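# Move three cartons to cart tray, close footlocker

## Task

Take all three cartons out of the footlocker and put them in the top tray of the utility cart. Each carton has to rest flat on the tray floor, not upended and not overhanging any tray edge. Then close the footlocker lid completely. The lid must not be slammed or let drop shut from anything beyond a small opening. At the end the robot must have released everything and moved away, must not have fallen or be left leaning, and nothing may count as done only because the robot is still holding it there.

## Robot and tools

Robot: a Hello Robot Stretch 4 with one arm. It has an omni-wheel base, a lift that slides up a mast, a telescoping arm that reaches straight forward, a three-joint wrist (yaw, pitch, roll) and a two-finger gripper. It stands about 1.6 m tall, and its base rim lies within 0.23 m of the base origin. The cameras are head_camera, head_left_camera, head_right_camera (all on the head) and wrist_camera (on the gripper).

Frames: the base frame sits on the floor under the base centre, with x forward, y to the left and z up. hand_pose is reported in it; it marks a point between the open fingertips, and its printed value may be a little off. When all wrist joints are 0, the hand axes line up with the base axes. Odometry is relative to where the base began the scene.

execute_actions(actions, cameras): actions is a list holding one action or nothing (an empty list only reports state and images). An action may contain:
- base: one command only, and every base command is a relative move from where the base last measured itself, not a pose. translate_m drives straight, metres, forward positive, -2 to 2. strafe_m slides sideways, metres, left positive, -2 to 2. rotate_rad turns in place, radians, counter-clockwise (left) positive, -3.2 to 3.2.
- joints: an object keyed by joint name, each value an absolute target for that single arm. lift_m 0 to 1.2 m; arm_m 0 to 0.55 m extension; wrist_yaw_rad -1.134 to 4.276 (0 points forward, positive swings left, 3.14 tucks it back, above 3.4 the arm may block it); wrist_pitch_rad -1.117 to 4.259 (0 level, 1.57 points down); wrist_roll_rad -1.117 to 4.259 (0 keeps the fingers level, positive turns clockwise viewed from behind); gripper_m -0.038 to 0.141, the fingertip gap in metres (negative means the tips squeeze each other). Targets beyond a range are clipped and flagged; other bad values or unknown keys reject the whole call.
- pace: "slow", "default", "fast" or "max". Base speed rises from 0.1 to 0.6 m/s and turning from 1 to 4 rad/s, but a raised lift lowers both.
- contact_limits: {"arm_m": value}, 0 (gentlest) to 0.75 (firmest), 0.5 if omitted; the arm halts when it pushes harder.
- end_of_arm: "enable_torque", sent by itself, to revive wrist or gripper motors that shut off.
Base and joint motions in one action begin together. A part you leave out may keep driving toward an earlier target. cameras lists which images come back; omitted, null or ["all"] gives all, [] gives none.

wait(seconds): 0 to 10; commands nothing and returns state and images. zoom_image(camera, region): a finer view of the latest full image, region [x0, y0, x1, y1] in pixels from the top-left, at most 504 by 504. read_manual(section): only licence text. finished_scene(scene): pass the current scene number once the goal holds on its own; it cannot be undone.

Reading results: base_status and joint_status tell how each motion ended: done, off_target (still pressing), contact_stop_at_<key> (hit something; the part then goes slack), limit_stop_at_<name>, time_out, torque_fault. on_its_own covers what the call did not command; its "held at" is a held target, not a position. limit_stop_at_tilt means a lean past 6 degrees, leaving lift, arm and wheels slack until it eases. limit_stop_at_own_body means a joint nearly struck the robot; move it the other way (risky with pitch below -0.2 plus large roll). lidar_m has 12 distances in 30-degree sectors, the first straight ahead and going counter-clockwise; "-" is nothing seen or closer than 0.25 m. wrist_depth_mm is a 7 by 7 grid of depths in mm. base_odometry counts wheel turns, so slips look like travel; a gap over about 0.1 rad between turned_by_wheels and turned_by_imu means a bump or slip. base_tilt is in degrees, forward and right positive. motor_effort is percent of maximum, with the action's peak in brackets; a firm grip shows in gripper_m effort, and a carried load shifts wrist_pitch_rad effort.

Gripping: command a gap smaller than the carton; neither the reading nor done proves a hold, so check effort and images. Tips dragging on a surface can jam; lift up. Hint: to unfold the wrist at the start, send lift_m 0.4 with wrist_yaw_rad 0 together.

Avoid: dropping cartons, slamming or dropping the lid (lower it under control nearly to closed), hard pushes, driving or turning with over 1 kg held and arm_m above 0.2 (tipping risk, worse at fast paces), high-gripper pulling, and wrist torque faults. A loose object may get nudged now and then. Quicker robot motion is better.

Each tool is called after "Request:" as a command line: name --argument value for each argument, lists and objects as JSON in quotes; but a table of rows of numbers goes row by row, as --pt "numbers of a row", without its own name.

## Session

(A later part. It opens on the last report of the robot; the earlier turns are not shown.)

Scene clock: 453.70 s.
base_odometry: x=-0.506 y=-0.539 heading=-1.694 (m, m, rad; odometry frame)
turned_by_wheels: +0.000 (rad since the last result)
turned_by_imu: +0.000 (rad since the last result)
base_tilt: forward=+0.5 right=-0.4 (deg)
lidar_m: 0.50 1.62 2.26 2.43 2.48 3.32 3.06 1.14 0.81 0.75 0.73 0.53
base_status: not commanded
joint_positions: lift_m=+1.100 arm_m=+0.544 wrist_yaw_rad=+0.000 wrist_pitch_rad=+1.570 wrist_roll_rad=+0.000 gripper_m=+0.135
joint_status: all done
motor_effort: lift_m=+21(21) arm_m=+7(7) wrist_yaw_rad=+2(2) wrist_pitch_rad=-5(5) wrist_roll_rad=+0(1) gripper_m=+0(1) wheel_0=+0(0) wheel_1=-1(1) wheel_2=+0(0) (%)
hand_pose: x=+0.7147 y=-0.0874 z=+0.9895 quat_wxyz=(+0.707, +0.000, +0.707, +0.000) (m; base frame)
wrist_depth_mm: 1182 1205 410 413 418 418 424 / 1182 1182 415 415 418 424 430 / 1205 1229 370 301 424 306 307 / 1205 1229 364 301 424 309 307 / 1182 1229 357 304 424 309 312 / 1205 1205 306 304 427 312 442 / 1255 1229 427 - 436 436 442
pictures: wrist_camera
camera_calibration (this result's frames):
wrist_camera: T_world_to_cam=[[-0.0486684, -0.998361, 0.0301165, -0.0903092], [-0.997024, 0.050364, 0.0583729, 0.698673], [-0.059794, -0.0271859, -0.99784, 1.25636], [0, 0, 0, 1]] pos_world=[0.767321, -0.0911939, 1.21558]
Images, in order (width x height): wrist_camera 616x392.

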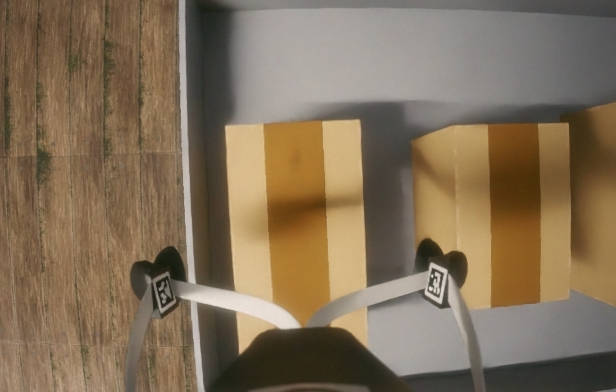

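Request:
execute_actions --actions '[{"base":{"rotate_rad":1.97},"joints":{"arm_m":0.15},"pace":"fast"}]' --cameras '[]'

Request:
execute_actions --actions '[{"base":{"translate_m":1.96},"joints":{"lift_m":0.625,"wrist_pitch_rad":0,"gripper_m":0.08},"pace":"max"}]' --cameras '[]'

Request:
execute_actions --actions '[{"base":{"rotate_rad":-0.36},"joints":{"arm_m":0.4},"pace":"fast"}]' --cameras '["wrist_camera","head_camera"]'

Scene clock: 466.57 s.
base_odometry: x=-0.506 y=-0.539 heading=+0.275 (m, m, rad; odometry frame)
turned_by_wheels: +1.969 (rad since the last result)
turned_by_imu: +1.936 (rad since the last result)
base_tilt: forward=+0.6 right=-0.4 (deg)
lidar_m: 2.41 3.43 2.38 1.31 0.86 0.75 0.78 0.55 0.50 1.58 2.03 2.41
base_status: done
joint_positions: lift_m=+1.100 arm_m=+0.151 wrist_yaw_rad=+0.000 wrist_pitch_rad=+1.570 wrist_roll_rad=+0.000 gripper_m=+0.135
joint_status: all done
motor_effort: lift_m=+18(21) arm_m=-7(9) wrist_yaw_rad=+1(2) wrist_pitch_rad=-3(5) wrist_roll_rad=-1(0) gripper_m=+0(1) wheel_0=-3(7) wheel_1=-2(10) wheel_2=-3(6) (%)
hand_pose: x=+0.3225 y=-0.0874 z=+0.9897 quat_wxyz=(+0.707, +0.000, +0.707, +0.000) (m; base frame)
wrist_depth_mm: 1160 1255 1182 1205 1229 1205 1229 / 1229 1160 1182 1205 1229 1255 1229 / 1229 1229 1205 1229 1229 1255 1255 / 1182 1229 1229 1229 1229 1255 1255 / 1229 1229 1205 1205 1255 1255 1281 / 1229 1255 1008 1008 1281 1281 1308 / 1205 1229 1255 - 1255 1255 1281
pictures: none
No camera images: the call's "cameras" was empty. Leave "cameras" out to get every camera's image.

Scene clock: 474.00 s.
base_odometry: x=+1.380 y=-0.005 heading=+0.276 (m, m, rad; odometry frame)
turned_by_wheels: +0.000 (rad since the last result)
turned_by_imu: -0.008 (rad since the last result)
base_tilt: forward=+0.6 right=-0.5 (deg)
lidar_m: 0.60 1.48 2.37 1.85 2.10 2.62 2.20 2.28 2.35 1.87 0.63 0.55
base_status: done
joint_positions: lift_m=+0.625 arm_m=+0.151 wrist_yaw_rad=+0.000 wrist_pitch_rad=+0.002 wrist_roll_rad=+0.000 gripper_m=+0.080
joint_status: all done
motor_effort: lift_m=+16(18) arm_m=-7(7) wrist_yaw_rad=+0(2) wrist_pitch_rad=-11(16) wrist_roll_rad=-1(1) gripper_m=-2(1) wheel_0=+2(7) wheel_1=+2(7) wheel_2=+0(11) (%)
hand_pose: x=+0.6106 y=-0.0874 z=+0.8027 quat_wxyz=(+1.000, +0.000, +0.001, +0.000) (m; base frame)
wrist_depth_mm: 1160 1025 904 820 741 676 647 / 1160 1008 904 820 750 691 640 / 1182 1025 917 831 759 699 654 / 1205 1060 917 842 759 699 647 / 1205 1060 931 854 668 634 591 / 1255 1098 917 820 661 621 585 / 1255 1098 976 - 668 609 585
pictures: none
No camera images: the call's "cameras" was empty. Leave "cameras" out to get every camera's image.

Scene clock: 475.57 s.
base_odometry: x=+1.380 y=-0.005 heading=-0.084 (m, m, rad; odometry frame)
turned_by_wheels: -0.360 (rad since the last result)
turned_by_imu: -0.354 (rad since the last result)
base_tilt: forward=+0.6 right=-0.4 (deg)
lidar_m: 0.58 0.59 1.72 2.37 1.85 2.49 2.61 2.20 2.43 2.34 1.57 0.59
base_status: done
joint_positions: lift_m=+0.625 arm_m=+0.399 wrist_yaw_rad=+0.000 wrist_pitch_rad=+0.002 wrist_roll_rad=+0.000 gripper_m=+0.080
joint_status: all done
motor_effort: lift_m=+16(16) arm_m=+7(7) wrist_yaw_rad=+1(4) wrist_pitch_rad=-9(11) wrist_roll_rad=+0(1) gripper_m=-3(3) wheel_0=-1(6) wheel_1=+1(9) wheel_2=-1(9) (%)
hand_pose: x=+0.8581 y=-0.0874 z=+0.8028 quat_wxyz=(+1.000, +0.000, +0.001, +0.000) (m; base frame)
wrist_depth_mm: 525 521 512 517 517 508 508 / 530 525 521 521 521 512 508 / 535 535 525 521 525 517 512 / 535 530 535 525 525 521 517 / 539 459 459 459 459 462 459 / 544 452 449 452 455 452 459 / 549 445 449 - 452 449 455
pictures: head_camera, wrist_camera
camera_calibration (this result's frames):
wrist_camera: T_world_to_cam=[[-0.0301329, -0.998382, -0.0482127, -0.0307017], [-0.0607672, 0.0499752, -0.9969, 0.896306], [0.997697, -0.0271097, -0.0621748, -0.57995], [0, 0, 0, 1]] pos_world=[0.632155, -0.0911674, 0.855989]
Images, in order (width x height): head_camera 420x560, wrist_camera 616x392.

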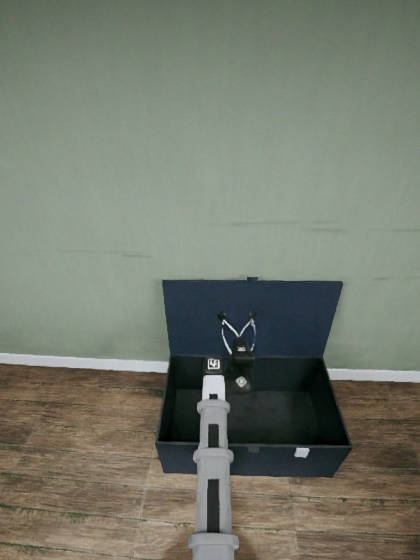

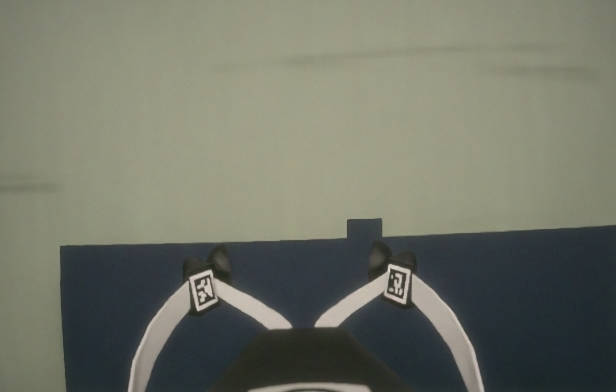

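Request:
execute_actions --actions '[{"base":{"rotate_rad":-0.02}}]' --cameras '[]'

Request:
execute_actions --actions '[{"base":{"strafe_m":-0.062},"joints":{"arm_m":0.51}}]' --cameras '[]'

Request:
execute_actions --actions '[{"base":{"translate_m":0.08}}]' --cameras '["wrist_camera"]'

Scene clock: 484.47 s.
base_odometry: x=+1.380 y=-0.005 heading=-0.104 (m, m, rad; odometry frame)
turned_by_wheels: -0.020 (rad since the last result)
turned_by_imu: -0.020 (rad since the last result)
base_tilt: forward=+0.6 right=-0.5 (deg)
lidar_m: 0.57 0.62 1.68 2.40 1.85 2.43 2.61 2.18 2.44 2.35 1.61 0.59
base_status: done
joint_positions: lift_m=+0.625 arm_m=+0.399 wrist_yaw_rad=+0.000 wrist_pitch_rad=+0.002 wrist_roll_rad=+0.000 gripper_m=+0.080
joint_status: not commanded
motor_effort: lift_m=+16(16) arm_m=+7(8) wrist_yaw_rad=+1(2) wrist_pitch_rad=-9(9) wrist_roll_rad=+0(1) gripper_m=-2(2) wheel_0=+0(5) wheel_1=-1(8) wheel_2=+0(6) (%)
hand_pose: x=+0.8581 y=-0.0875 z=+0.8028 quat_wxyz=(+1.000, +0.000, +0.001, +0.000) (m; base frame)
wrist_depth_mm: 517 517 517 512 517 517 517 / 521 521 517 517 517 512 525 / 525 525 525 525 525 521 525 / 530 525 530 525 530 530 525 / 530 452 452 462 459 462 469 / 445 449 449 452 455 459 462 / 442 452 449 - 455 452 459
pictures: none
No camera images: the call's "cameras" was empty. Leave "cameras" out to get every camera's image.

Scene clock: 485.80 s.
base_odometry: x=+1.373 y=-0.067 heading=-0.105 (m, m, rad; odometry frame)
turned_by_wheels: +0.000 (rad since the last result)
turned_by_imu: +0.000 (rad since the last result)
base_tilt: forward=+0.6 right=-0.4 (deg)
lidar_m: 0.57 0.61 1.67 2.46 1.95 2.52 2.60 2.17 2.37 2.28 1.59 0.59
base_status: done
joint_positions: lift_m=+0.625 arm_m=+0.509 wrist_yaw_rad=+0.000 wrist_pitch_rad=+0.002 wrist_roll_rad=+0.000 gripper_m=+0.080
joint_status: all done
motor_effort: lift_m=+16(16) arm_m=+8(9) wrist_yaw_rad=+2(1) wrist_pitch_rad=-9(9) wrist_roll_rad=-1(0) gripper_m=-3(3) wheel_0=+0(12) wheel_1=-1(9) wheel_2=+0(2) (%)
hand_pose: x=+0.9681 y=-0.0874 z=+0.8028 quat_wxyz=(+1.000, +0.000, +0.001, +0.000) (m; base frame)
wrist_depth_mm: 404 404 407 404 404 402 404 / 407 410 407 410 407 410 413 / 413 413 413 413 415 410 415 / 418 415 418 418 418 415 418 / 421 418 418 351 364 353 353 / 342 342 342 347 345 349 351 / 336 340 342 - 345 347 347
pictures: none
No camera images: the call's "cameras" was empty. Leave "cameras" out to get every camera's image.

Scene clock: 487.20 s.
base_odometry: x=+1.453 y=-0.075 heading=-0.104 (m, m, rad; odometry frame)
turned_by_wheels: +0.000 (rad since the last result)
turned_by_imu: +0.000 (rad since the last result)
base_tilt: forward=+0.4 right=-0.4 (deg)
lidar_m: 0.49 0.53 1.56 2.44 1.98 2.51 2.69 2.21 2.35 2.28 1.49 0.50
base_status: done
joint_positions: lift_m=+0.625 arm_m=+0.509 wrist_yaw_rad=+0.000 wrist_pitch_rad=+0.002 wrist_roll_rad=+0.000 gripper_m=+0.080
joint_status: not commanded
motor_effort: lift_m=+16(16) arm_m=+7(8) wrist_yaw_rad=+1(0) wrist_pitch_rad=-9(9) wrist_roll_rad=+0(0) gripper_m=-3(2) wheel_0=+2(7) wheel_1=+2(8) wheel_2=+0(10) (%)
hand_pose: x=+0.9681 y=-0.0874 z=+0.8028 quat_wxyz=(+1.000, +0.000, +0.001, +0.000) (m; base frame)
wrist_depth_mm: 327 327 327 327 325 325 327 / 330 329 330 330 330 329 330 / 330 332 332 332 334 330 332 / 338 334 336 334 336 334 336 / 338 338 336 336 336 338 334 / 263 263 264 266 267 270 271 / 260 260 263 - 268 267 270
pictures: wrist_camera
camera_calibration (this result's frames):
wrist_camera: T_world_to_cam=[[-0.0302699, -0.998378, -0.0482129, -0.0272939], [-0.0607599, 0.0499837, -0.9969, 0.902986], [0.997693, -0.0272466, -0.0621744, -0.689694], [0, 0, 0, 1]] pos_world=[0.742142, -0.091176, 0.855989]
Images, in order (width x height): wrist_camera 616x392.

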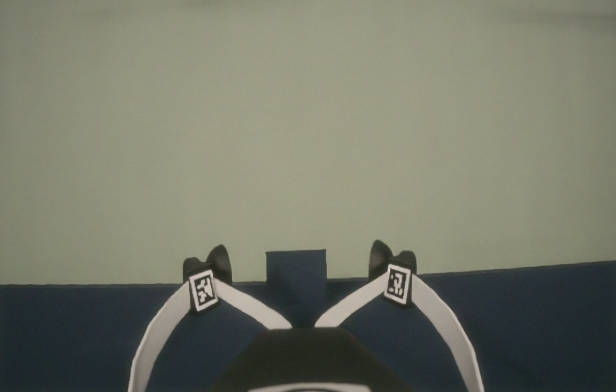

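Request:
execute_actions --actions '[{"joints":{"arm_m":0.547},"pace":"slow"}]' --cameras '[]'

Request:
execute_actions --actions '[{"joints":{"lift_m":0.618,"gripper_m":0.0}}]' --cameras '["wrist_camera"]'

Request:
zoom_image --camera "wrist_camera" --region '[200, 220, 400, 340]'

Scene clock: 497.23 s.
base_odometry: x=+1.453 y=-0.075 heading=-0.104 (m, m, rad; odometry frame)
turned_by_wheels: +0.000 (rad since the last result)
turned_by_imu: +0.000 (rad since the last result)
base_tilt: forward=+0.4 right=-0.4 (deg)
lidar_m: 0.49 0.54 1.59 2.46 1.97 2.53 2.68 2.24 2.36 2.29 1.48 0.52
base_status: not commanded
joint_positions: lift_m=+0.625 arm_m=+0.546 wrist_yaw_rad=+0.000 wrist_pitch_rad=+0.002 wrist_roll_rad=+0.000 gripper_m=+0.080
joint_status: all done
motor_effort: lift_m=+16(16) arm_m=+8(8) wrist_yaw_rad=+0(0) wrist_pitch_rad=-9(9) wrist_roll_rad=-1(0) gripper_m=-2(3) wheel_0=+2(2) wheel_1=+2(2) wheel_2=+0(0) (%)
hand_pose: x=+1.0050 y=-0.0874 z=+0.8028 quat_wxyz=(+1.000, +0.000, +0.001, +0.000) (m; base frame)
wrist_depth_mm: 290 290 290 291 291 290 290 / 294 293 293 294 294 294 291 / 294 296 296 294 297 294 294 / 298 298 298 298 297 296 297 / 303 300 301 300 300 301 301 / 227 229 227 230 230 233 235 / 225 226 229 - 230 232 233
pictures: none
No camera images: the call's "cameras" was empty. Leave "cameras" out to get every camera's image.

Scene clock: 498.83 s.
base_odometry: x=+1.453 y=-0.075 heading=-0.104 (m, m, rad; odometry frame)
turned_by_wheels: +0.000 (rad since the last result)
turned_by_imu: +0.000 (rad since the last result)
base_tilt: forward=+0.6 right=-0.5 (deg)
lidar_m: 0.48 0.54 1.57 2.45 1.98 2.51 2.68 2.25 2.36 2.29 1.49 0.52
base_status: not commanded
joint_positions: lift_m=+0.618 arm_m=+0.546 wrist_yaw_rad=+0.003 wrist_pitch_rad=-0.005 wrist_roll_rad=+0.000 gripper_m=+0.001
joint_status: all done
motor_effort: lift_m=+13(15) arm_m=+7(8) wrist_yaw_rad=-6(7) wrist_pitch_rad=+10(10) wrist_roll_rad=+0(1) gripper_m=-28(25) wheel_0=+2(2) wheel_1=+2(2) wheel_2=+1(0) (%)
hand_pose: x=+1.0053 y=-0.0867 z=+0.7981 quat_wxyz=(+1.000, +0.000, -0.002, +0.001) (m; base frame)
wrist_depth_mm: 294 294 293 291 291 290 293 / 296 294 296 294 293 294 293 / 296 298 297 296 296 294 294 / 300 298 298 297 297 297 296 / 303 300 298 297 300 298 298 / 219 220 187 221 187 224 224 / 217 217 220 - 221 222 224
pictures: wrist_camera
camera_calibration (this result's frames):
wrist_camera: T_world_to_cam=[[-0.0273751, -0.998459, -0.0482737, -0.0285245], [-0.0540935, 0.0497007, -0.997298, 0.894051], [0.998161, -0.0246899, -0.0553707, -0.732802], [0, 0, 0, 1]] pos_world=[0.779035, -0.0910083, 0.849683]
Images, in order (width x height): wrist_camera 616x392.

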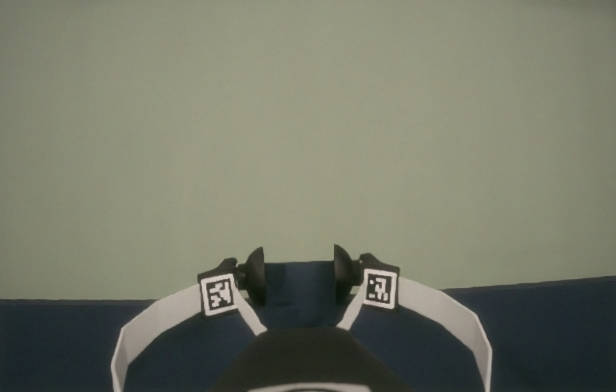

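Region (200, 220, 400, 340) of wrist_camera's 616x392 image, scaled by 2.520; it fills the top 302 rows of this view, and the rest is white.

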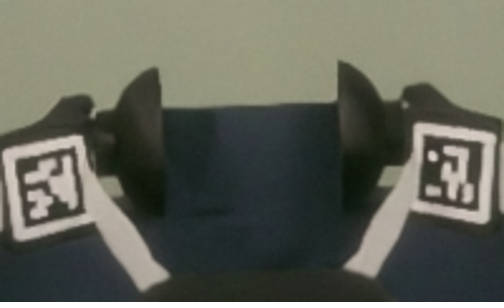

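Request:
execute_actions --actions '[{"joints":{"lift_m":0.624,"arm_m":0.453},"pace":"slow"}]' --cameras '[]'

Request:
execute_actions --actions '[{"joints":{"lift_m":0.616,"arm_m":0.403},"pace":"slow"}]' --cameras '[]'

Request:
execute_actions --actions '[{"joints":{"lift_m":0.604,"arm_m":0.353},"pace":"slow"}]' --cameras '["wrist_camera"]'

Scene clock: 512.73 s.
base_odometry: x=+1.453 y=-0.075 heading=-0.104 (m, m, rad; odometry frame)
turned_by_wheels: +0.000 (rad since the last result)
turned_by_imu: +0.000 (rad since the last result)
base_tilt: forward=+0.6 right=-0.5 (deg)
lidar_m: 0.49 0.52 1.57 2.43 2.00 2.53 2.70 2.21 2.35 2.28 1.48 0.51
base_status: not commanded
joint_positions: lift_m=+0.624 arm_m=+0.454 wrist_yaw_rad=+0.003 wrist_pitch_rad=+0.002 wrist_roll_rad=+0.000 gripper_m=+0.001
joint_status: all done
motor_effort: lift_m=+21(21) arm_m=-7(7) wrist_yaw_rad=-7(7) wrist_pitch_rad=-9(10) wrist_roll_rad=+0(0) gripper_m=-27(27) wheel_0=+2(2) wheel_1=+2(2) wheel_2=-1(0) (%)
hand_pose: x=+0.9140 y=-0.0867 z=+0.8014 quat_wxyz=(+1.000, +0.000, +0.001, +0.001) (m; base frame)
wrist_depth_mm: 387 377 379 379 382 379 379 / 387 387 384 384 382 382 382 / 389 387 387 389 387 384 384 / 394 392 392 387 389 389 389 / 392 392 392 392 389 392 392 / 224 224 187 224 188 231 230 / 227 229 229 - 233 236 237
pictures: none
No camera images: the call's "cameras" was empty. Leave "cameras" out to get every camera's image.

Scene clock: 514.43 s.
base_odometry: x=+1.453 y=-0.075 heading=-0.104 (m, m, rad; odometry frame)
turned_by_wheels: +0.000 (rad since the last result)
turned_by_imu: +0.000 (rad since the last result)
base_tilt: forward=+0.6 right=-0.4 (deg)
lidar_m: 0.50 0.51 1.56 2.46 1.96 2.53 2.69 2.24 2.36 2.29 1.49 0.51
base_status: not commanded
joint_positions: lift_m=+0.616 arm_m=+0.404 wrist_yaw_rad=+0.002 wrist_pitch_rad=+0.003 wrist_roll_rad=+0.000 gripper_m=+0.001
joint_status: all done
motor_effort: lift_m=+15(20) arm_m=-7(8) wrist_yaw_rad=-6(6) wrist_pitch_rad=-13(11) wrist_roll_rad=+0(0) gripper_m=-27(27) wheel_0=+2(2) wheel_1=+2(2) wheel_2=+0(0) (%)
hand_pose: x=+0.8639 y=-0.0867 z=+0.7936 quat_wxyz=(+1.000, +0.000, +0.001, +0.001) (m; base frame)
wrist_depth_mm: 433 430 430 433 433 424 427 / 433 433 430 430 433 427 433 / 436 439 436 433 436 433 436 / 442 439 442 442 439 439 439 / 442 445 439 439 442 442 442 / 229 228 187 225 189 233 236 / 235 235 236 - 240 243 247
pictures: none
No camera images: the call's "cameras" was empty. Leave "cameras" out to get every camera's image.

Scene clock: 516.13 s.
base_odometry: x=+1.453 y=-0.075 heading=-0.104 (m, m, rad; odometry frame)
turned_by_wheels: +0.000 (rad since the last result)
turned_by_imu: +0.000 (rad since the last result)
base_tilt: forward=+0.4 right=-0.4 (deg)
lidar_m: 0.49 0.52 1.58 2.45 1.96 2.51 2.70 2.25 2.37 2.28 1.49 0.48
base_status: not commanded
joint_positions: lift_m=+0.604 arm_m=+0.354 wrist_yaw_rad=+0.002 wrist_pitch_rad=+0.006 wrist_roll_rad=+0.000 gripper_m=+0.001
joint_status: all done
motor_effort: lift_m=+16(18) arm_m=-7(8) wrist_yaw_rad=-6(6) wrist_pitch_rad=-20(17) wrist_roll_rad=-1(0) gripper_m=-26(28) wheel_0=+2(2) wheel_1=+2(2) wheel_2=-1(0) (%)
hand_pose: x=+0.8139 y=-0.0868 z=+0.7808 quat_wxyz=(+1.000, +0.000, +0.003, +0.001) (m; base frame)
wrist_depth_mm: 480 477 477 480 480 477 473 / 484 484 480 480 484 484 477 / 488 492 488 484 492 488 488 / 492 496 492 488 488 488 488 / 500 496 496 492 500 496 496 / 231 231 187 228 188 234 240 / 242 242 244 - 250 254 259
pictures: wrist_camera
camera_calibration (this result's frames):
wrist_camera: T_world_to_cam=[[-0.0283781, -0.998446, -0.0479596, -0.0341711], [-0.0643937, 0.0497053, -0.996686, 0.874402], [0.997521, -0.0251958, -0.0657042, -0.534145], [0, 0, 0, 1]] pos_world=[0.588157, -0.0910386, 0.83477]
Images, in order (width x height): wrist_camera 616x392.

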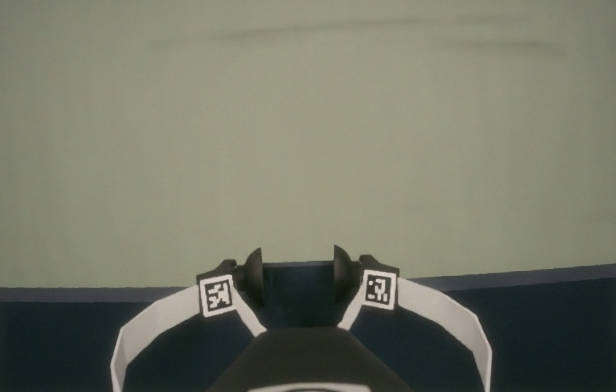

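Request:
execute_actions --actions '[{"joints":{"lift_m":0.585,"arm_m":0.305},"pace":"slow"}]' --cameras '[]'

Request:
execute_actions --actions '[{"joints":{"lift_m":0.56,"arm_m":0.261},"pace":"slow"}]' --cameras '[]'

Request:
execute_actions --actions '[{"joints":{"lift_m":0.53,"arm_m":0.22},"pace":"slow"}]' --cameras '["wrist_camera"]'

Scene clock: 523.97 s.
base_odometry: x=+1.453 y=-0.075 heading=-0.104 (m, m, rad; odometry frame)
turned_by_wheels: +0.000 (rad since the last result)
turned_by_imu: +0.000 (rad since the last result)
base_tilt: forward=+0.4 right=-0.4 (deg)
lidar_m: 0.49 0.54 1.57 2.45 1.98 2.50 2.68 2.24 2.35 2.30 1.49 0.53
base_status: not commanded
joint_positions: lift_m=+0.585 arm_m=+0.306 wrist_yaw_rad=+0.002 wrist_pitch_rad=+0.006 wrist_roll_rad=+0.000 gripper_m=+0.001
joint_status: all done
motor_effort: lift_m=+16(18) arm_m=-8(7) wrist_yaw_rad=-6(5) wrist_pitch_rad=-22(21) wrist_roll_rad=+0(0) gripper_m=-27(26) wheel_0=+2(2) wheel_1=+2(2) wheel_2=+0(0) (%)
hand_pose: x=+0.7659 y=-0.0869 z=+0.7615 quat_wxyz=(+1.000, +0.000, +0.003, +0.001) (m; base frame)
wrist_depth_mm: 530 530 517 525 525 530 525 / 530 525 530 530 530 535 530 / 539 539 530 535 539 535 535 / 544 544 544 535 539 535 539 / 544 549 544 539 544 539 549 / 236 230 186 229 188 236 247 / 252 253 255 - 262 268 273
pictures: none
No camera images: the call's "cameras" was empty. Leave "cameras" out to get every camera's image.

Scene clock: 525.57 s.
base_odometry: x=+1.453 y=-0.075 heading=-0.104 (m, m, rad; odometry frame)
turned_by_wheels: +0.000 (rad since the last result)
turned_by_imu: +0.000 (rad since the last result)
base_tilt: forward=+0.5 right=-0.3 (deg)
lidar_m: 0.49 0.51 1.56 2.46 1.96 2.50 2.69 2.24 2.38 2.30 1.49 0.53
base_status: not commanded
joint_positions: lift_m=+0.560 arm_m=+0.262 wrist_yaw_rad=+0.002 wrist_pitch_rad=+0.006 wrist_roll_rad=+0.000 gripper_m=+0.001
joint_status: all done
motor_effort: lift_m=+16(16) arm_m=-7(9) wrist_yaw_rad=-4(5) wrist_pitch_rad=-20(24) wrist_roll_rad=+0(0) gripper_m=-27(25) wheel_0=+2(2) wheel_1=+2(2) wheel_2=+0(0) (%)
hand_pose: x=+0.7219 y=-0.0869 z=+0.7368 quat_wxyz=(+1.000, +0.000, +0.003, +0.001) (m; base frame)
wrist_depth_mm: 569 564 574 564 569 569 574 / 569 574 580 580 569 574 569 / 580 580 580 580 574 574 580 / 591 585 585 591 585 585 580 / 585 591 585 591 591 591 580 / 237 234 187 231 188 242 253 / 264 265 268 - 276 283 293
pictures: none
No camera images: the call's "cameras" was empty. Leave "cameras" out to get every camera's image.

Scene clock: 527.13 s.
base_odometry: x=+1.453 y=-0.075 heading=-0.104 (m, m, rad; odometry frame)
turned_by_wheels: +0.000 (rad since the last result)
turned_by_imu: +0.000 (rad since the last result)
base_tilt: forward=+0.5 right=-0.4 (deg)
lidar_m: 0.48 0.52 1.54 2.46 1.95 2.51 2.70 2.24 2.35 2.29 1.48 0.53
base_status: not commanded
joint_positions: lift_m=+0.530 arm_m=+0.221 wrist_yaw_rad=+0.002 wrist_pitch_rad=+0.004 wrist_roll_rad=+0.000 gripper_m=+0.001
joint_status: all done
motor_effort: lift_m=+16(16) arm_m=-7(7) wrist_yaw_rad=-4(5) wrist_pitch_rad=-16(28) wrist_roll_rad=+0(0) gripper_m=-26(25) wheel_0=+2(2) wheel_1=+2(2) wheel_2=+0(0) (%)
hand_pose: x=+0.6808 y=-0.0870 z=+0.7071 quat_wxyz=(+1.000, +0.000, +0.002, +0.001) (m; base frame)
wrist_depth_mm: 615 615 615 615 609 609 609 / 621 609 615 615 609 609 615 / 621 621 621 615 621 621 621 / 627 634 634 621 627 621 621 / 627 627 621 634 634 627 621 / 236 236 187 234 187 247 263 / 283 281 282 - 297 310 319
pictures: wrist_camera
camera_calibration (this result's frames):
wrist_camera: T_world_to_cam=[[-0.0287825, -0.998437, -0.0479088, -0.0413724], [-0.0633008, 0.049653, -0.996759, 0.791723], [0.997579, -0.0256566, -0.064631, -0.407064], [0, 0, 0, 1]] pos_world=[0.455005, -0.091063, 0.760866]
Images, in order (width x height): wrist_camera 616x392.

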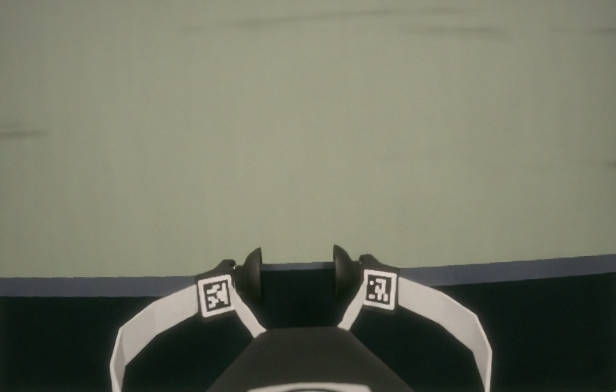

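Request:
execute_actions --actions '[{"joints":{"lift_m":0.497,"arm_m":0.179},"pace":"slow"}]' --cameras '[]'

Request:
execute_actions --actions '[{"joints":{"lift_m":0.449,"arm_m":0.135},"pace":"slow"}]' --cameras '[]'

Request:
execute_actions --actions '[{"joints":{"lift_m":0.393,"arm_m":0.096},"pace":"slow"}]' --cameras '["wrist_camera"]'

Scene clock: 535.17 s.
base_odometry: x=+1.453 y=-0.075 heading=-0.104 (m, m, rad; odometry frame)
turned_by_wheels: +0.000 (rad since the last result)
turned_by_imu: +0.000 (rad since the last result)
base_tilt: forward=+0.5 right=-0.5 (deg)
lidar_m: 0.49 0.50 1.56 2.46 1.99 2.52 2.70 2.24 2.37 2.29 1.48 0.51
base_status: not commanded
joint_positions: lift_m=+0.497 arm_m=+0.180 wrist_yaw_rad=+0.002 wrist_pitch_rad=+0.008 wrist_roll_rad=+0.000 gripper_m=+0.001
joint_status: all done
on_its_own: wrist_pitch_rad is at rest, and its effort (-27) is outside its rest range (-23 to +23)
motor_effort: lift_m=+17(18) arm_m=-8(9) wrist_yaw_rad=-6(6) wrist_pitch_rad=-27(27) wrist_roll_rad=+0(0) gripper_m=-26(27) wheel_0=+2(2) wheel_1=+2(2) wheel_2=+0(0) (%)
hand_pose: x=+0.6400 y=-0.0868 z=+0.6730 quat_wxyz=(+1.000, +0.000, +0.004, +0.001) (m; base frame)
wrist_depth_mm: 654 654 640 647 640 640 647 / 654 661 647 654 654 647 647 / 668 676 668 661 654 654 661 / 676 668 668 676 661 668 668 / 683 676 668 668 668 683 676 / 245 235 189 238 189 254 278 / 315 315 319 - 336 359 373
pictures: none
No camera images: the call's "cameras" was empty. Leave "cameras" out to get every camera's image.

Scene clock: 536.77 s.
base_odometry: x=+1.453 y=-0.075 heading=-0.104 (m, m, rad; odometry frame)
turned_by_wheels: +0.000 (rad since the last result)
turned_by_imu: +0.000 (rad since the last result)
base_tilt: forward=+0.5 right=-0.4 (deg)
lidar_m: 0.49 0.51 1.55 2.45 1.98 2.51 2.71 2.25 2.38 2.30 1.47 0.52
base_status: not commanded
joint_positions: lift_m=+0.449 arm_m=+0.137 wrist_yaw_rad=+0.003 wrist_pitch_rad=+0.011 wrist_roll_rad=+0.000 gripper_m=+0.001
joint_status: all done
on_its_own: wrist_pitch_rad is at rest, and its effort (-35) is outside its rest range (-23 to +23)
motor_effort: lift_m=+18(19) arm_m=-9(9) wrist_yaw_rad=-8(9) wrist_pitch_rad=-35(35) wrist_roll_rad=+0(1) gripper_m=-27(28) wheel_0=+2(2) wheel_1=+2(2) wheel_2=+0(0) (%)
hand_pose: x=+0.5963 y=-0.0865 z=+0.6241 quat_wxyz=(+1.000, +0.000, +0.005, +0.002) (m; base frame)
wrist_depth_mm: 683 691 691 691 683 691 683 / 707 699 699 707 691 691 699 / 707 707 707 707 707 699 715 / 707 715 707 715 699 707 707 / 723 715 723 715 723 715 707 / 259 241 187 247 188 272 320 / 413 407 410 - 459 530 723
pictures: none
No camera images: the call's "cameras" was empty. Leave "cameras" out to get every camera's image.

Scene clock: 538.30 s.
base_odometry: x=+1.453 y=-0.075 heading=-0.104 (m, m, rad; odometry frame)
turned_by_wheels: +0.000 (rad since the last result)
turned_by_imu: +0.000 (rad since the last result)
base_tilt: forward=+0.5 right=-0.5 (deg)
lidar_m: 0.49 0.49 1.55 2.45 1.95 2.50 2.69 2.23 2.36 2.28 1.50 0.52
base_status: not commanded
joint_positions: lift_m=+0.393 arm_m=+0.098 wrist_yaw_rad=+0.005 wrist_pitch_rad=+0.013 wrist_roll_rad=+0.000 gripper_m=+0.001
joint_status: all done
on_its_own: wrist_pitch_rad is at rest, and its effort (-42) is outside its rest range (-23 to +23)
motor_effort: lift_m=+19(19) arm_m=-11(14) wrist_yaw_rad=-12(13) wrist_pitch_rad=-42(43) wrist_roll_rad=+0(0) gripper_m=-31(30) wheel_0=+2(2) wheel_1=+2(2) wheel_2=+0(1) (%)
hand_pose: x=+0.5577 y=-0.0861 z=+0.5673 quat_wxyz=(+1.000, +0.000, +0.007, +0.002) (m; base frame)
wrist_depth_mm: 732 732 732 723 723 732 723 / 741 732 732 741 732 723 723 / 741 750 750 750 741 750 741 / 750 750 741 750 750 750 759 / 759 750 759 759 750 759 257 / 314 262 189 276 188 330 517 / 778 634 640 - 647 647 580
pictures: wrist_camera
camera_calibration (this result's frames):
wrist_camera: T_world_to_cam=[[-0.0262564, -0.99852, -0.0476276, -0.0523384], [-0.0724012, 0.0494184, -0.996151, 0.649204], [0.99703, -0.0227071, -0.0735916, -0.287607], [0, 0, 0, 1]] pos_world=[0.332381, -0.0908743, 0.623046]
Images, in order (width x height): wrist_camera 616x392.

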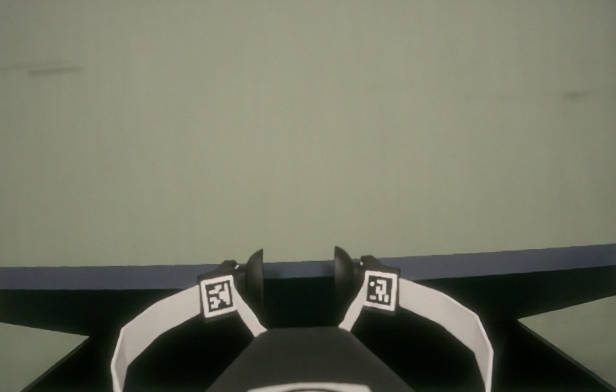

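Pulling slightly; bias the arm a few mm forward.

Request:
execute_actions --actions '[{"joints":{"lift_m":0.336,"arm_m":0.072},"pace":"slow"}]' --cameras '[]'

Request:
execute_actions --actions '[{"joints":{"lift_m":0.283,"arm_m":0.054},"pace":"slow"}]' --cameras '["wrist_camera"]'

Request:
execute_actions --actions '[{"joints":{"lift_m":0.22,"arm_m":0.042},"pace":"slow"}]' --cameras '["wrist_camera"]'

Scene clock: 546.70 s.
base_odometry: x=+1.453 y=-0.075 heading=-0.104 (m, m, rad; odometry frame)
turned_by_wheels: +0.000 (rad since the last result)
turned_by_imu: +0.000 (rad since the last result)
base_tilt: forward=+0.5 right=-0.4 (deg)
lidar_m: 0.49 0.50 1.56 2.46 1.98 2.52 2.69 2.24 2.36 2.28 1.48 0.52
base_status: not commanded
joint_positions: lift_m=+0.336 arm_m=+0.074 wrist_yaw_rad=+0.004 wrist_pitch_rad=+0.010 wrist_roll_rad=+0.000 gripper_m=+0.001
joint_status: all done
on_its_own: wrist_pitch_rad is at rest, and its effort (-31) is outside its rest range (-23 to +23)
motor_effort: lift_m=+17(19) arm_m=-9(8) wrist_yaw_rad=-11(13) wrist_pitch_rad=-31(42) wrist_roll_rad=+0(0) gripper_m=-29(29) wheel_0=+2(2) wheel_1=+2(2) wheel_2=+1(1) (%)
hand_pose: x=+0.5333 y=-0.0863 z=+0.5115 quat_wxyz=(+1.000, +0.000, +0.005, +0.002) (m; base frame)
wrist_depth_mm: 759 750 750 750 759 750 750 / 778 768 759 768 768 759 768 / 768 768 778 768 768 768 768 / 768 768 778 759 768 768 778 / 788 788 798 778 778 260 340 / 603 364 186 433 188 621 778 / 549 661 654 - 668 668 544
pictures: none
No camera images: the call's "cameras" was empty. Leave "cameras" out to get every camera's image.

Scene clock: 548.00 s.
base_odometry: x=+1.453 y=-0.075 heading=-0.104 (m, m, rad; odometry frame)
turned_by_wheels: +0.000 (rad since the last result)
turned_by_imu: +0.000 (rad since the last result)
base_tilt: forward=+0.5 right=-0.4 (deg)
lidar_m: 0.48 0.52 1.56 2.47 1.96 2.52 2.69 2.23 2.37 2.29 1.48 0.52
base_status: not commanded
joint_positions: lift_m=+0.283 arm_m=+0.056 wrist_yaw_rad=+0.004 wrist_pitch_rad=+0.009 wrist_roll_rad=+0.000 gripper_m=+0.001
joint_status: all done
on_its_own: wrist_pitch_rad is at rest, and its effort (-31) is outside its rest range (-23 to +23)
motor_effort: lift_m=+17(18) arm_m=-9(13) wrist_yaw_rad=-11(14) wrist_pitch_rad=-31(37) wrist_roll_rad=-1(0) gripper_m=-29(30) wheel_0=+2(2) wheel_1=+2(2) wheel_2=+2(2) (%)
hand_pose: x=+0.5154 y=-0.0862 z=+0.4586 quat_wxyz=(+1.000, +0.000, +0.005, +0.002) (m; base frame)
wrist_depth_mm: 768 768 768 778 778 778 768 / 778 778 778 788 768 768 768 / 788 798 778 798 788 778 778 / 809 798 798 778 788 788 788 / 809 809 798 809 242 676 798 / 574 661 189 668 188 668 544 / 539 668 676 - 683 683 549
pictures: wrist_camera
camera_calibration (this result's frames):
wrist_camera: T_world_to_cam=[[-0.0263551, -0.998511, -0.0477532, -0.0586009], [-0.0683302, 0.0494575, -0.996436, 0.535891], [0.997315, -0.0229982, -0.0695319, -0.255515], [0, 0, 0, 1]] pos_world=[0.289902, -0.0908938, 0.513416]
Images, in order (width x height): wrist_camera 616x392.

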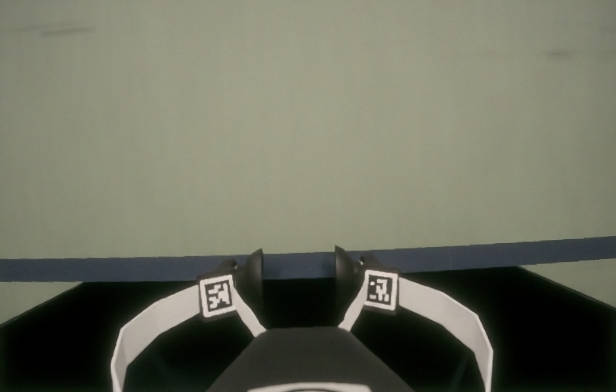

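Scene clock: 549.40 s.
base_odometry: x=+1.453 y=-0.075 heading=-0.104 (m, m, rad; odometry frame)
turned_by_wheels: +0.000 (rad since the last result)
turned_by_imu: +0.000 (rad since the last result)
base_tilt: forward=+0.5 right=-0.4 (deg)
lidar_m: 0.49 0.52 1.57 2.47 1.94 2.52 2.69 2.25 2.38 2.29 1.49 0.51
base_status: not commanded
joint_positions: lift_m=+0.220 arm_m=+0.043 wrist_yaw_rad=+0.000 wrist_pitch_rad=+0.005 wrist_roll_rad=+0.000 gripper_m=+0.001
joint_status: all done
motor_effort: lift_m=+16(17) arm_m=-4(13) wrist_yaw_rad=+2(15) wrist_pitch_rad=-19(33) wrist_roll_rad=+0(0) gripper_m=-24(32) wheel_0=+2(2) wheel_1=+2(2) wheel_2=+1(3) (%)
hand_pose: x=+0.5021 y=-0.0875 z=+0.3969 quat_wxyz=(+1.000, +0.000, +0.003, +0.000) (m; base frame)
wrist_depth_mm: 809 788 778 788 788 788 778 / 798 798 798 798 788 788 798 / 809 788 809 798 798 798 788 / 809 798 809 809 820 809 809 / 266 255 237 239 241 253 343 / 539 683 188 683 189 654 517 / 240 236 245 - 240 241 243
pictures: wrist_camera
camera_calibration (this result's frames):
wrist_camera: T_world_to_cam=[[-0.0305035, -0.998387, -0.0478786, -0.0610095], [-0.0640288, 0.0497543, -0.996707, 0.471534], [0.997482, -0.0273375, -0.0654432, -0.248614], [0, 0, 0, 1]] pos_world=[0.276319, -0.0911685, 0.45079]
Images, in order (width x height): wrist_camera 616x392.

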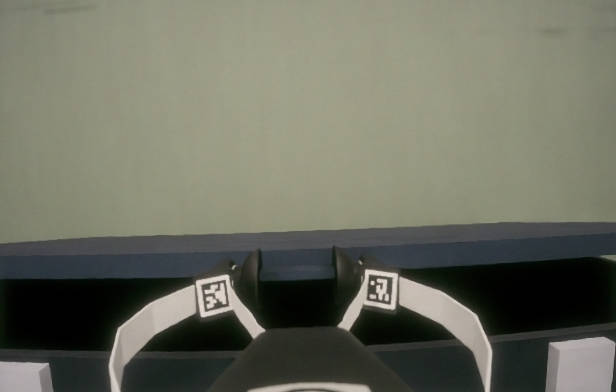

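Request:
execute_actions --actions '[{"joints":{"lift_m":0.18,"arm_m":0.036},"pace":"slow"}]' --cameras '[]'

Request:
execute_actions --actions '[{"joints":{"lift_m":0.167},"pace":"slow"}]' --cameras '["wrist_camera"]'

Scene clock: 555.20 s.
base_odometry: x=+1.453 y=-0.075 heading=-0.104 (m, m, rad; odometry frame)
turned_by_wheels: +0.000 (rad since the last result)
turned_by_imu: +0.000 (rad since the last result)
base_tilt: forward=+0.6 right=-0.5 (deg)
lidar_m: 0.49 0.51 1.56 2.44 1.97 2.52 2.68 2.24 2.35 2.29 1.50 0.52
base_status: not commanded
joint_positions: lift_m=+0.180 arm_m=+0.038 wrist_yaw_rad=+0.004 wrist_pitch_rad=+0.007 wrist_roll_rad=+0.000 gripper_m=+0.001
joint_status: all done
on_its_own: wrist_pitch_rad is at rest, and its effort (-24) is outside its rest range (-23 to +23)
motor_effort: lift_m=+17(17) arm_m=-9(9) wrist_yaw_rad=-10(11) wrist_pitch_rad=-24(25) wrist_roll_rad=+0(0) gripper_m=-26(29) wheel_0=+2(2) wheel_1=+1(1) wheel_2=+1(2) (%)
hand_pose: x=+0.4973 y=-0.0864 z=+0.3563 quat_wxyz=(+1.000, +0.000, +0.004, +0.002) (m; base frame)
wrist_depth_mm: 788 788 788 798 788 788 778 / 809 809 809 788 798 788 798 / 798 809 809 798 798 809 809 / 820 809 809 820 820 809 809 / 238 236 237 239 241 279 266 / 238 239 187 234 188 244 243 / 239 239 241 - 244 245 246
pictures: none
No camera images: the call's "cameras" was empty. Leave "cameras" out to get every camera's image.

Scene clock: 556.00 s.
base_odometry: x=+1.453 y=-0.075 heading=-0.104 (m, m, rad; odometry frame)
turned_by_wheels: +0.000 (rad since the last result)
turned_by_imu: +0.000 (rad since the last result)
base_tilt: forward=+0.5 right=-0.5 (deg)
lidar_m: 0.48 0.52 1.57 2.46 1.96 2.54 2.69 2.23 2.36 2.29 1.48 0.50
base_status: not commanded
joint_positions: lift_m=+0.167 arm_m=+0.037 wrist_yaw_rad=+0.003 wrist_pitch_rad=+0.000 wrist_roll_rad=+0.000 gripper_m=+0.001
joint_status: all done
motor_effort: lift_m=+14(16) arm_m=-8(9) wrist_yaw_rad=-9(10) wrist_pitch_rad=-3(24) wrist_roll_rad=+0(0) gripper_m=-27(29) wheel_0=+2(2) wheel_1=+2(2) wheel_2=+1(1) (%)
hand_pose: x=+0.4971 y=-0.0865 z=+0.3457 quat_wxyz=(+1.000, +0.000, +0.000, +0.002) (m; base frame)
wrist_depth_mm: 798 809 788 788 798 788 798 / 809 798 809 798 788 798 798 / 820 798 809 798 788 798 809 / 820 798 820 820 809 809 809 / 236 237 236 239 241 242 243 / 237 238 187 233 189 243 244 / 238 239 240 - 244 245 246
pictures: wrist_camera
camera_calibration (this result's frames):
wrist_camera: T_world_to_cam=[[-0.0270249, -0.998479, -0.0480478, -0.0643658], [-0.0586289, 0.0495658, -0.997049, 0.417539], [0.997914, -0.0241282, -0.0598793, -0.248824], [0, 0, 0, 1]] pos_world=[0.271045, -0.0909673, 0.398314]
Images, in order (width x height): wrist_camera 616x392.

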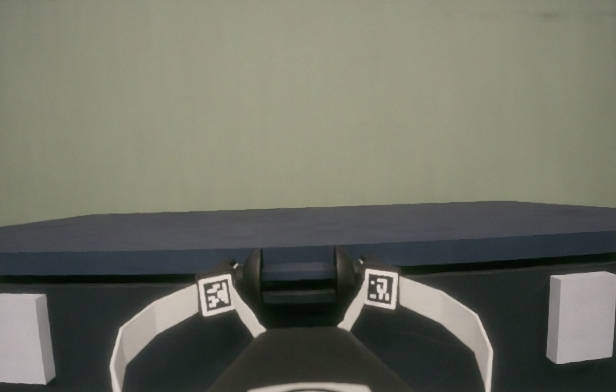

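Request:
execute_actions --actions '[{"joints":{"lift_m":0.159,"arm_m":0.032},"pace":"slow"}]' --cameras '["wrist_camera"]'

Request:
execute_actions --actions '[{"joints":{"gripper_m":0.08}}]' --cameras '[]'

Request:
execute_actions --actions '[{"base":{"translate_m":-0.1}}]' --cameras '["wrist_camera"]'

Scene clock: 565.17 s.
base_odometry: x=+1.453 y=-0.075 heading=-0.104 (m, m, rad; odometry frame)
turned_by_wheels: +0.000 (rad since the last result)
turned_by_imu: +0.000 (rad since the last result)
base_tilt: forward=+0.8 right=-0.4 (deg)
lidar_m: 0.49 0.52 1.55 2.45 1.96 2.52 2.70 2.24 2.35 2.27 1.50 0.52
base_status: not commanded
joint_positions: lift_m=+0.159 arm_m=+0.034 wrist_yaw_rad=+0.005 wrist_pitch_rad=-0.005 wrist_roll_rad=+0.000 gripper_m=+0.001
joint_status: all done
on_its_own: wrist_yaw_rad is at rest, and its effort (-14) is outside its rest range (-13 to +13)
motor_effort: lift_m=+12(13) arm_m=-12(11) wrist_yaw_rad=-14(15) wrist_pitch_rad=+11(14) wrist_roll_rad=+0(1) gripper_m=-30(30) wheel_0=+2(2) wheel_1=+2(2) wheel_2=+2(3) (%)
hand_pose: x=+0.4939 y=-0.0859 z=+0.3392 quat_wxyz=(+1.000, +0.000, -0.003, +0.003) (m; base frame)
wrist_depth_mm: 809 809 798 809 809 798 798 / 809 820 798 809 809 820 809 / 820 831 820 820 809 809 798 / 820 820 820 820 809 788 798 / 293 283 242 241 244 245 246 / 239 240 187 242 190 245 246 / 240 241 243 - 245 246 248
pictures: wrist_camera
camera_calibration (this result's frames):
wrist_camera: T_world_to_cam=[[-0.024525, -0.998537, -0.0481932, -0.0652985], [-0.0539436, 0.0494593, -0.997318, 0.408624], [0.998243, -0.0218595, -0.0550777, -0.247619], [0, 0, 0, 1]] pos_world=[0.267625, -0.090826, 0.390743]
Images, in order (width x height): wrist_camera 616x392.

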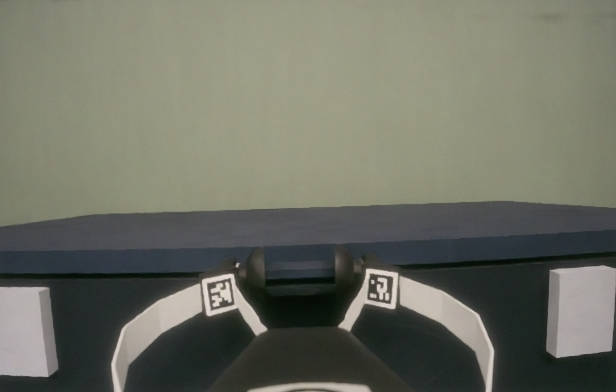

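Scene clock: 566.77 s.
base_odometry: x=+1.453 y=-0.075 heading=-0.104 (m, m, rad; odometry frame)
turned_by_wheels: +0.000 (rad since the last result)
turned_by_imu: +0.000 (rad since the last result)
base_tilt: forward=+0.5 right=-0.4 (deg)
lidar_m: 0.48 0.53 1.55 2.46 1.99 2.54 2.69 2.21 2.38 2.29 1.47 0.52
base_status: not commanded
joint_positions: lift_m=+0.159 arm_m=+0.033 wrist_yaw_rad=-0.002 wrist_pitch_rad=+0.001 wrist_roll_rad=+0.000 gripper_m=+0.080
joint_status: all done
motor_effort: lift_m=+14(14) arm_m=-4(12) wrist_yaw_rad=+6(15) wrist_pitch_rad=-5(13) wrist_roll_rad=+0(0) gripper_m=-1(30) wheel_0=+2(2) wheel_1=+2(2) wheel_2=+0(3) (%)
hand_pose: x=+0.4920 y=-0.0879 z=+0.3374 quat_wxyz=(+1.000, +0.000, +0.000, -0.001) (m; base frame)
wrist_depth_mm: 809 798 798 809 788 798 798 / 809 798 820 809 809 809 798 / 820 798 820 809 809 809 820 / 820 809 809 831 809 676 820 / 240 243 243 245 246 249 249 / 240 243 191 187 196 249 244 / 242 244 246 - 250 251 253
pictures: none
No camera images: the call's "cameras" was empty. Leave "cameras" out to get every camera's image.

Scene clock: 568.30 s.
base_odometry: x=+1.353 y=-0.065 heading=-0.105 (m, m, rad; odometry frame)
turned_by_wheels: +0.000 (rad since the last result)
turned_by_imu: +0.000 (rad since the last result)
base_tilt: forward=+0.5 right=-0.4 (deg)
lidar_m: 0.57 0.62 1.71 2.47 1.89 2.51 2.58 2.14 2.37 2.25 1.63 0.62
base_status: done
joint_positions: lift_m=+0.159 arm_m=+0.033 wrist_yaw_rad=+0.000 wrist_pitch_rad=+0.002 wrist_roll_rad=+0.000 gripper_m=+0.080
joint_status: not commanded
motor_effort: lift_m=+15(15) arm_m=-4(4) wrist_yaw_rad=+1(8) wrist_pitch_rad=-8(9) wrist_roll_rad=+0(1) gripper_m=-2(2) wheel_0=-2(5) wheel_1=-2(3) wheel_2=-1(10) (%)
hand_pose: x=+0.4921 y=-0.0875 z=+0.3370 quat_wxyz=(+1.000, +0.000, +0.001, +0.000) (m; base frame)
wrist_depth_mm: 904 891 904 917 891 891 891 / 917 917 904 904 917 904 917 / 931 904 931 904 917 917 917 / 904 917 904 917 759 676 904 / 340 340 342 343 349 349 351 / 340 345 345 349 351 353 355 / 343 343 349 - 353 355 357
pictures: wrist_camera
camera_calibration (this result's frames):
wrist_camera: T_world_to_cam=[[-0.0306618, -0.998377, -0.0479878, -0.0641612], [-0.0604482, 0.0497747, -0.99693, 0.409531], [0.9977, -0.0276668, -0.0618763, -0.243895], [0, 0, 0, 1]] pos_world=[0.266122, -0.0911891, 0.390103]
Images, in order (width x height): wrist_camera 616x392.

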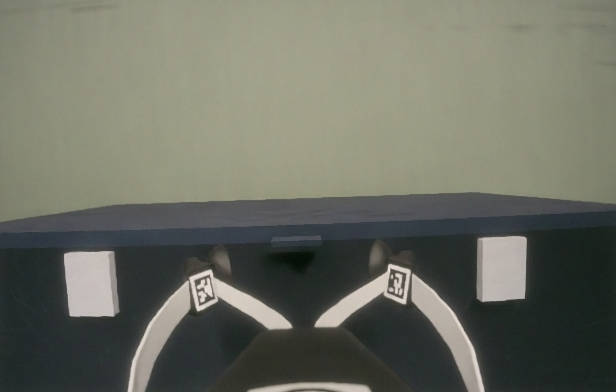

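Request:
zoom_image --camera "wrist_camera" --region '[400, 190, 616, 310]'

Request:
execute_actions --actions '[{"base":{"translate_m":-0.4},"pace":"max"}]'

Region (400, 190, 616, 310) of wrist_camera's 616x392 image, scaled by 2.333.

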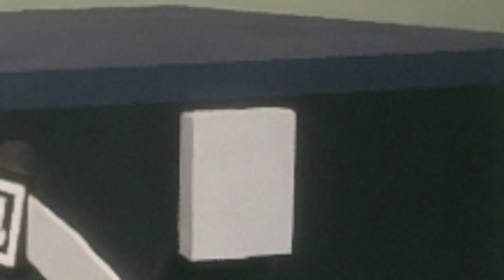

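Scene clock: 574.07 s.
base_odometry: x=+0.956 y=-0.023 heading=-0.105 (m, m, rad; odometry frame)
turned_by_wheels: +0.000 (rad since the last result)
turned_by_imu: +0.001 (rad since the last result)
base_tilt: forward=+0.6 right=-0.4 (deg)
lidar_m: 0.99 1.03 2.29 1.76 1.80 2.24 2.16 1.84 1.92 2.27 2.19 1.03
base_status: done
joint_positions: lift_m=+0.159 arm_m=+0.033 wrist_yaw_rad=+0.000 wrist_pitch_rad=+0.002 wrist_roll_rad=+0.000 gripper_m=+0.080
joint_status: not commanded
motor_effort: lift_m=+15(15) arm_m=-4(4) wrist_yaw_rad=+1(1) wrist_pitch_rad=-9(9) wrist_roll_rad=+0(0) gripper_m=-2(2) wheel_0=+1(7) wheel_1=+0(5) wheel_2=-1(15) (%)
hand_pose: x=+0.4921 y=-0.0875 z=+0.3369 quat_wxyz=(+1.000, +0.000, +0.001, +0.000) (m; base frame)
wrist_depth_mm: 1308 1281 1308 1308 1308 1281 1308 / 1336 1336 1336 1308 1336 1308 1336 / 1336 1336 1336 1336 1308 1336 1336 / 1366 1308 1060 904 759 1336 1336 / 1336 741 750 768 768 759 1336 / 1138 750 759 759 768 768 991 / 831 759 750 - 768 715 750
pictures: head_camera, head_left_camera, head_right_camera, wrist_camera
camera_calibration (this result's frames):
wrist_camera: T_world_to_cam=[[-0.0304873, -0.998383, -0.0479853, -0.0642004], [-0.0605429, 0.049764, -0.996924, 0.409488], [0.9977, -0.0274883, -0.0619621, -0.243869], [0, 0, 0, 1]] pos_world=[0.266143, -0.0911779, 0.390037]
Images, in order (width x height): head_camera 420x560, head_left_camera 420x672, head_right_camera 420x672, wrist_camera 616x392.

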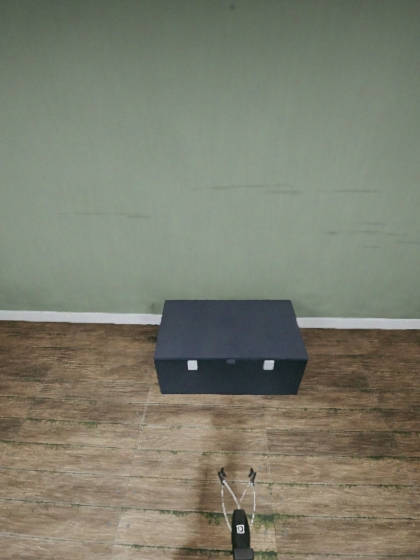

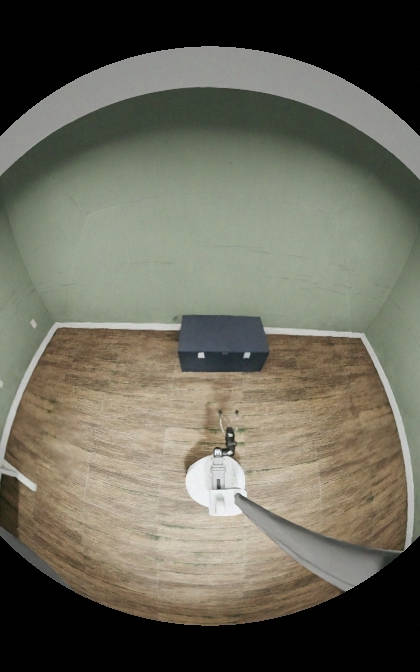

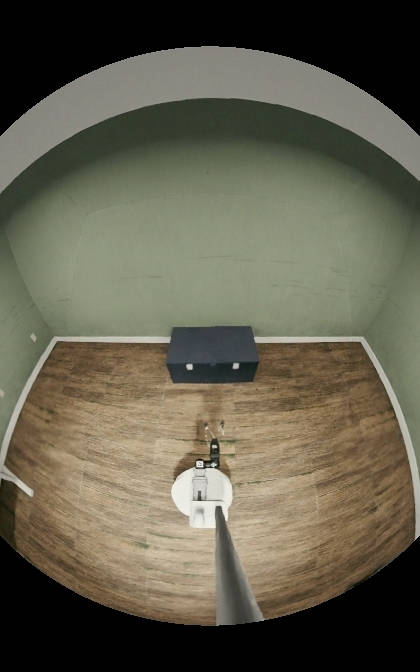

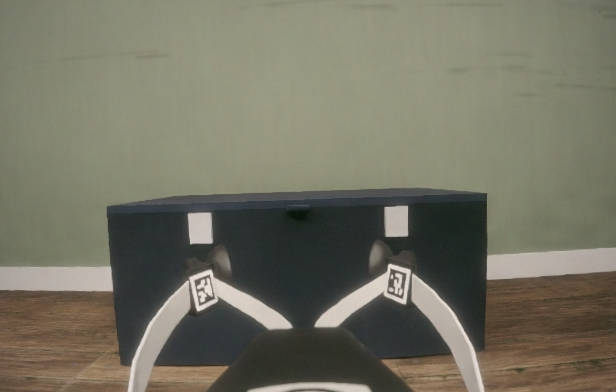

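Request:
finished_scene --scene 1

The scene is finished: the task was done.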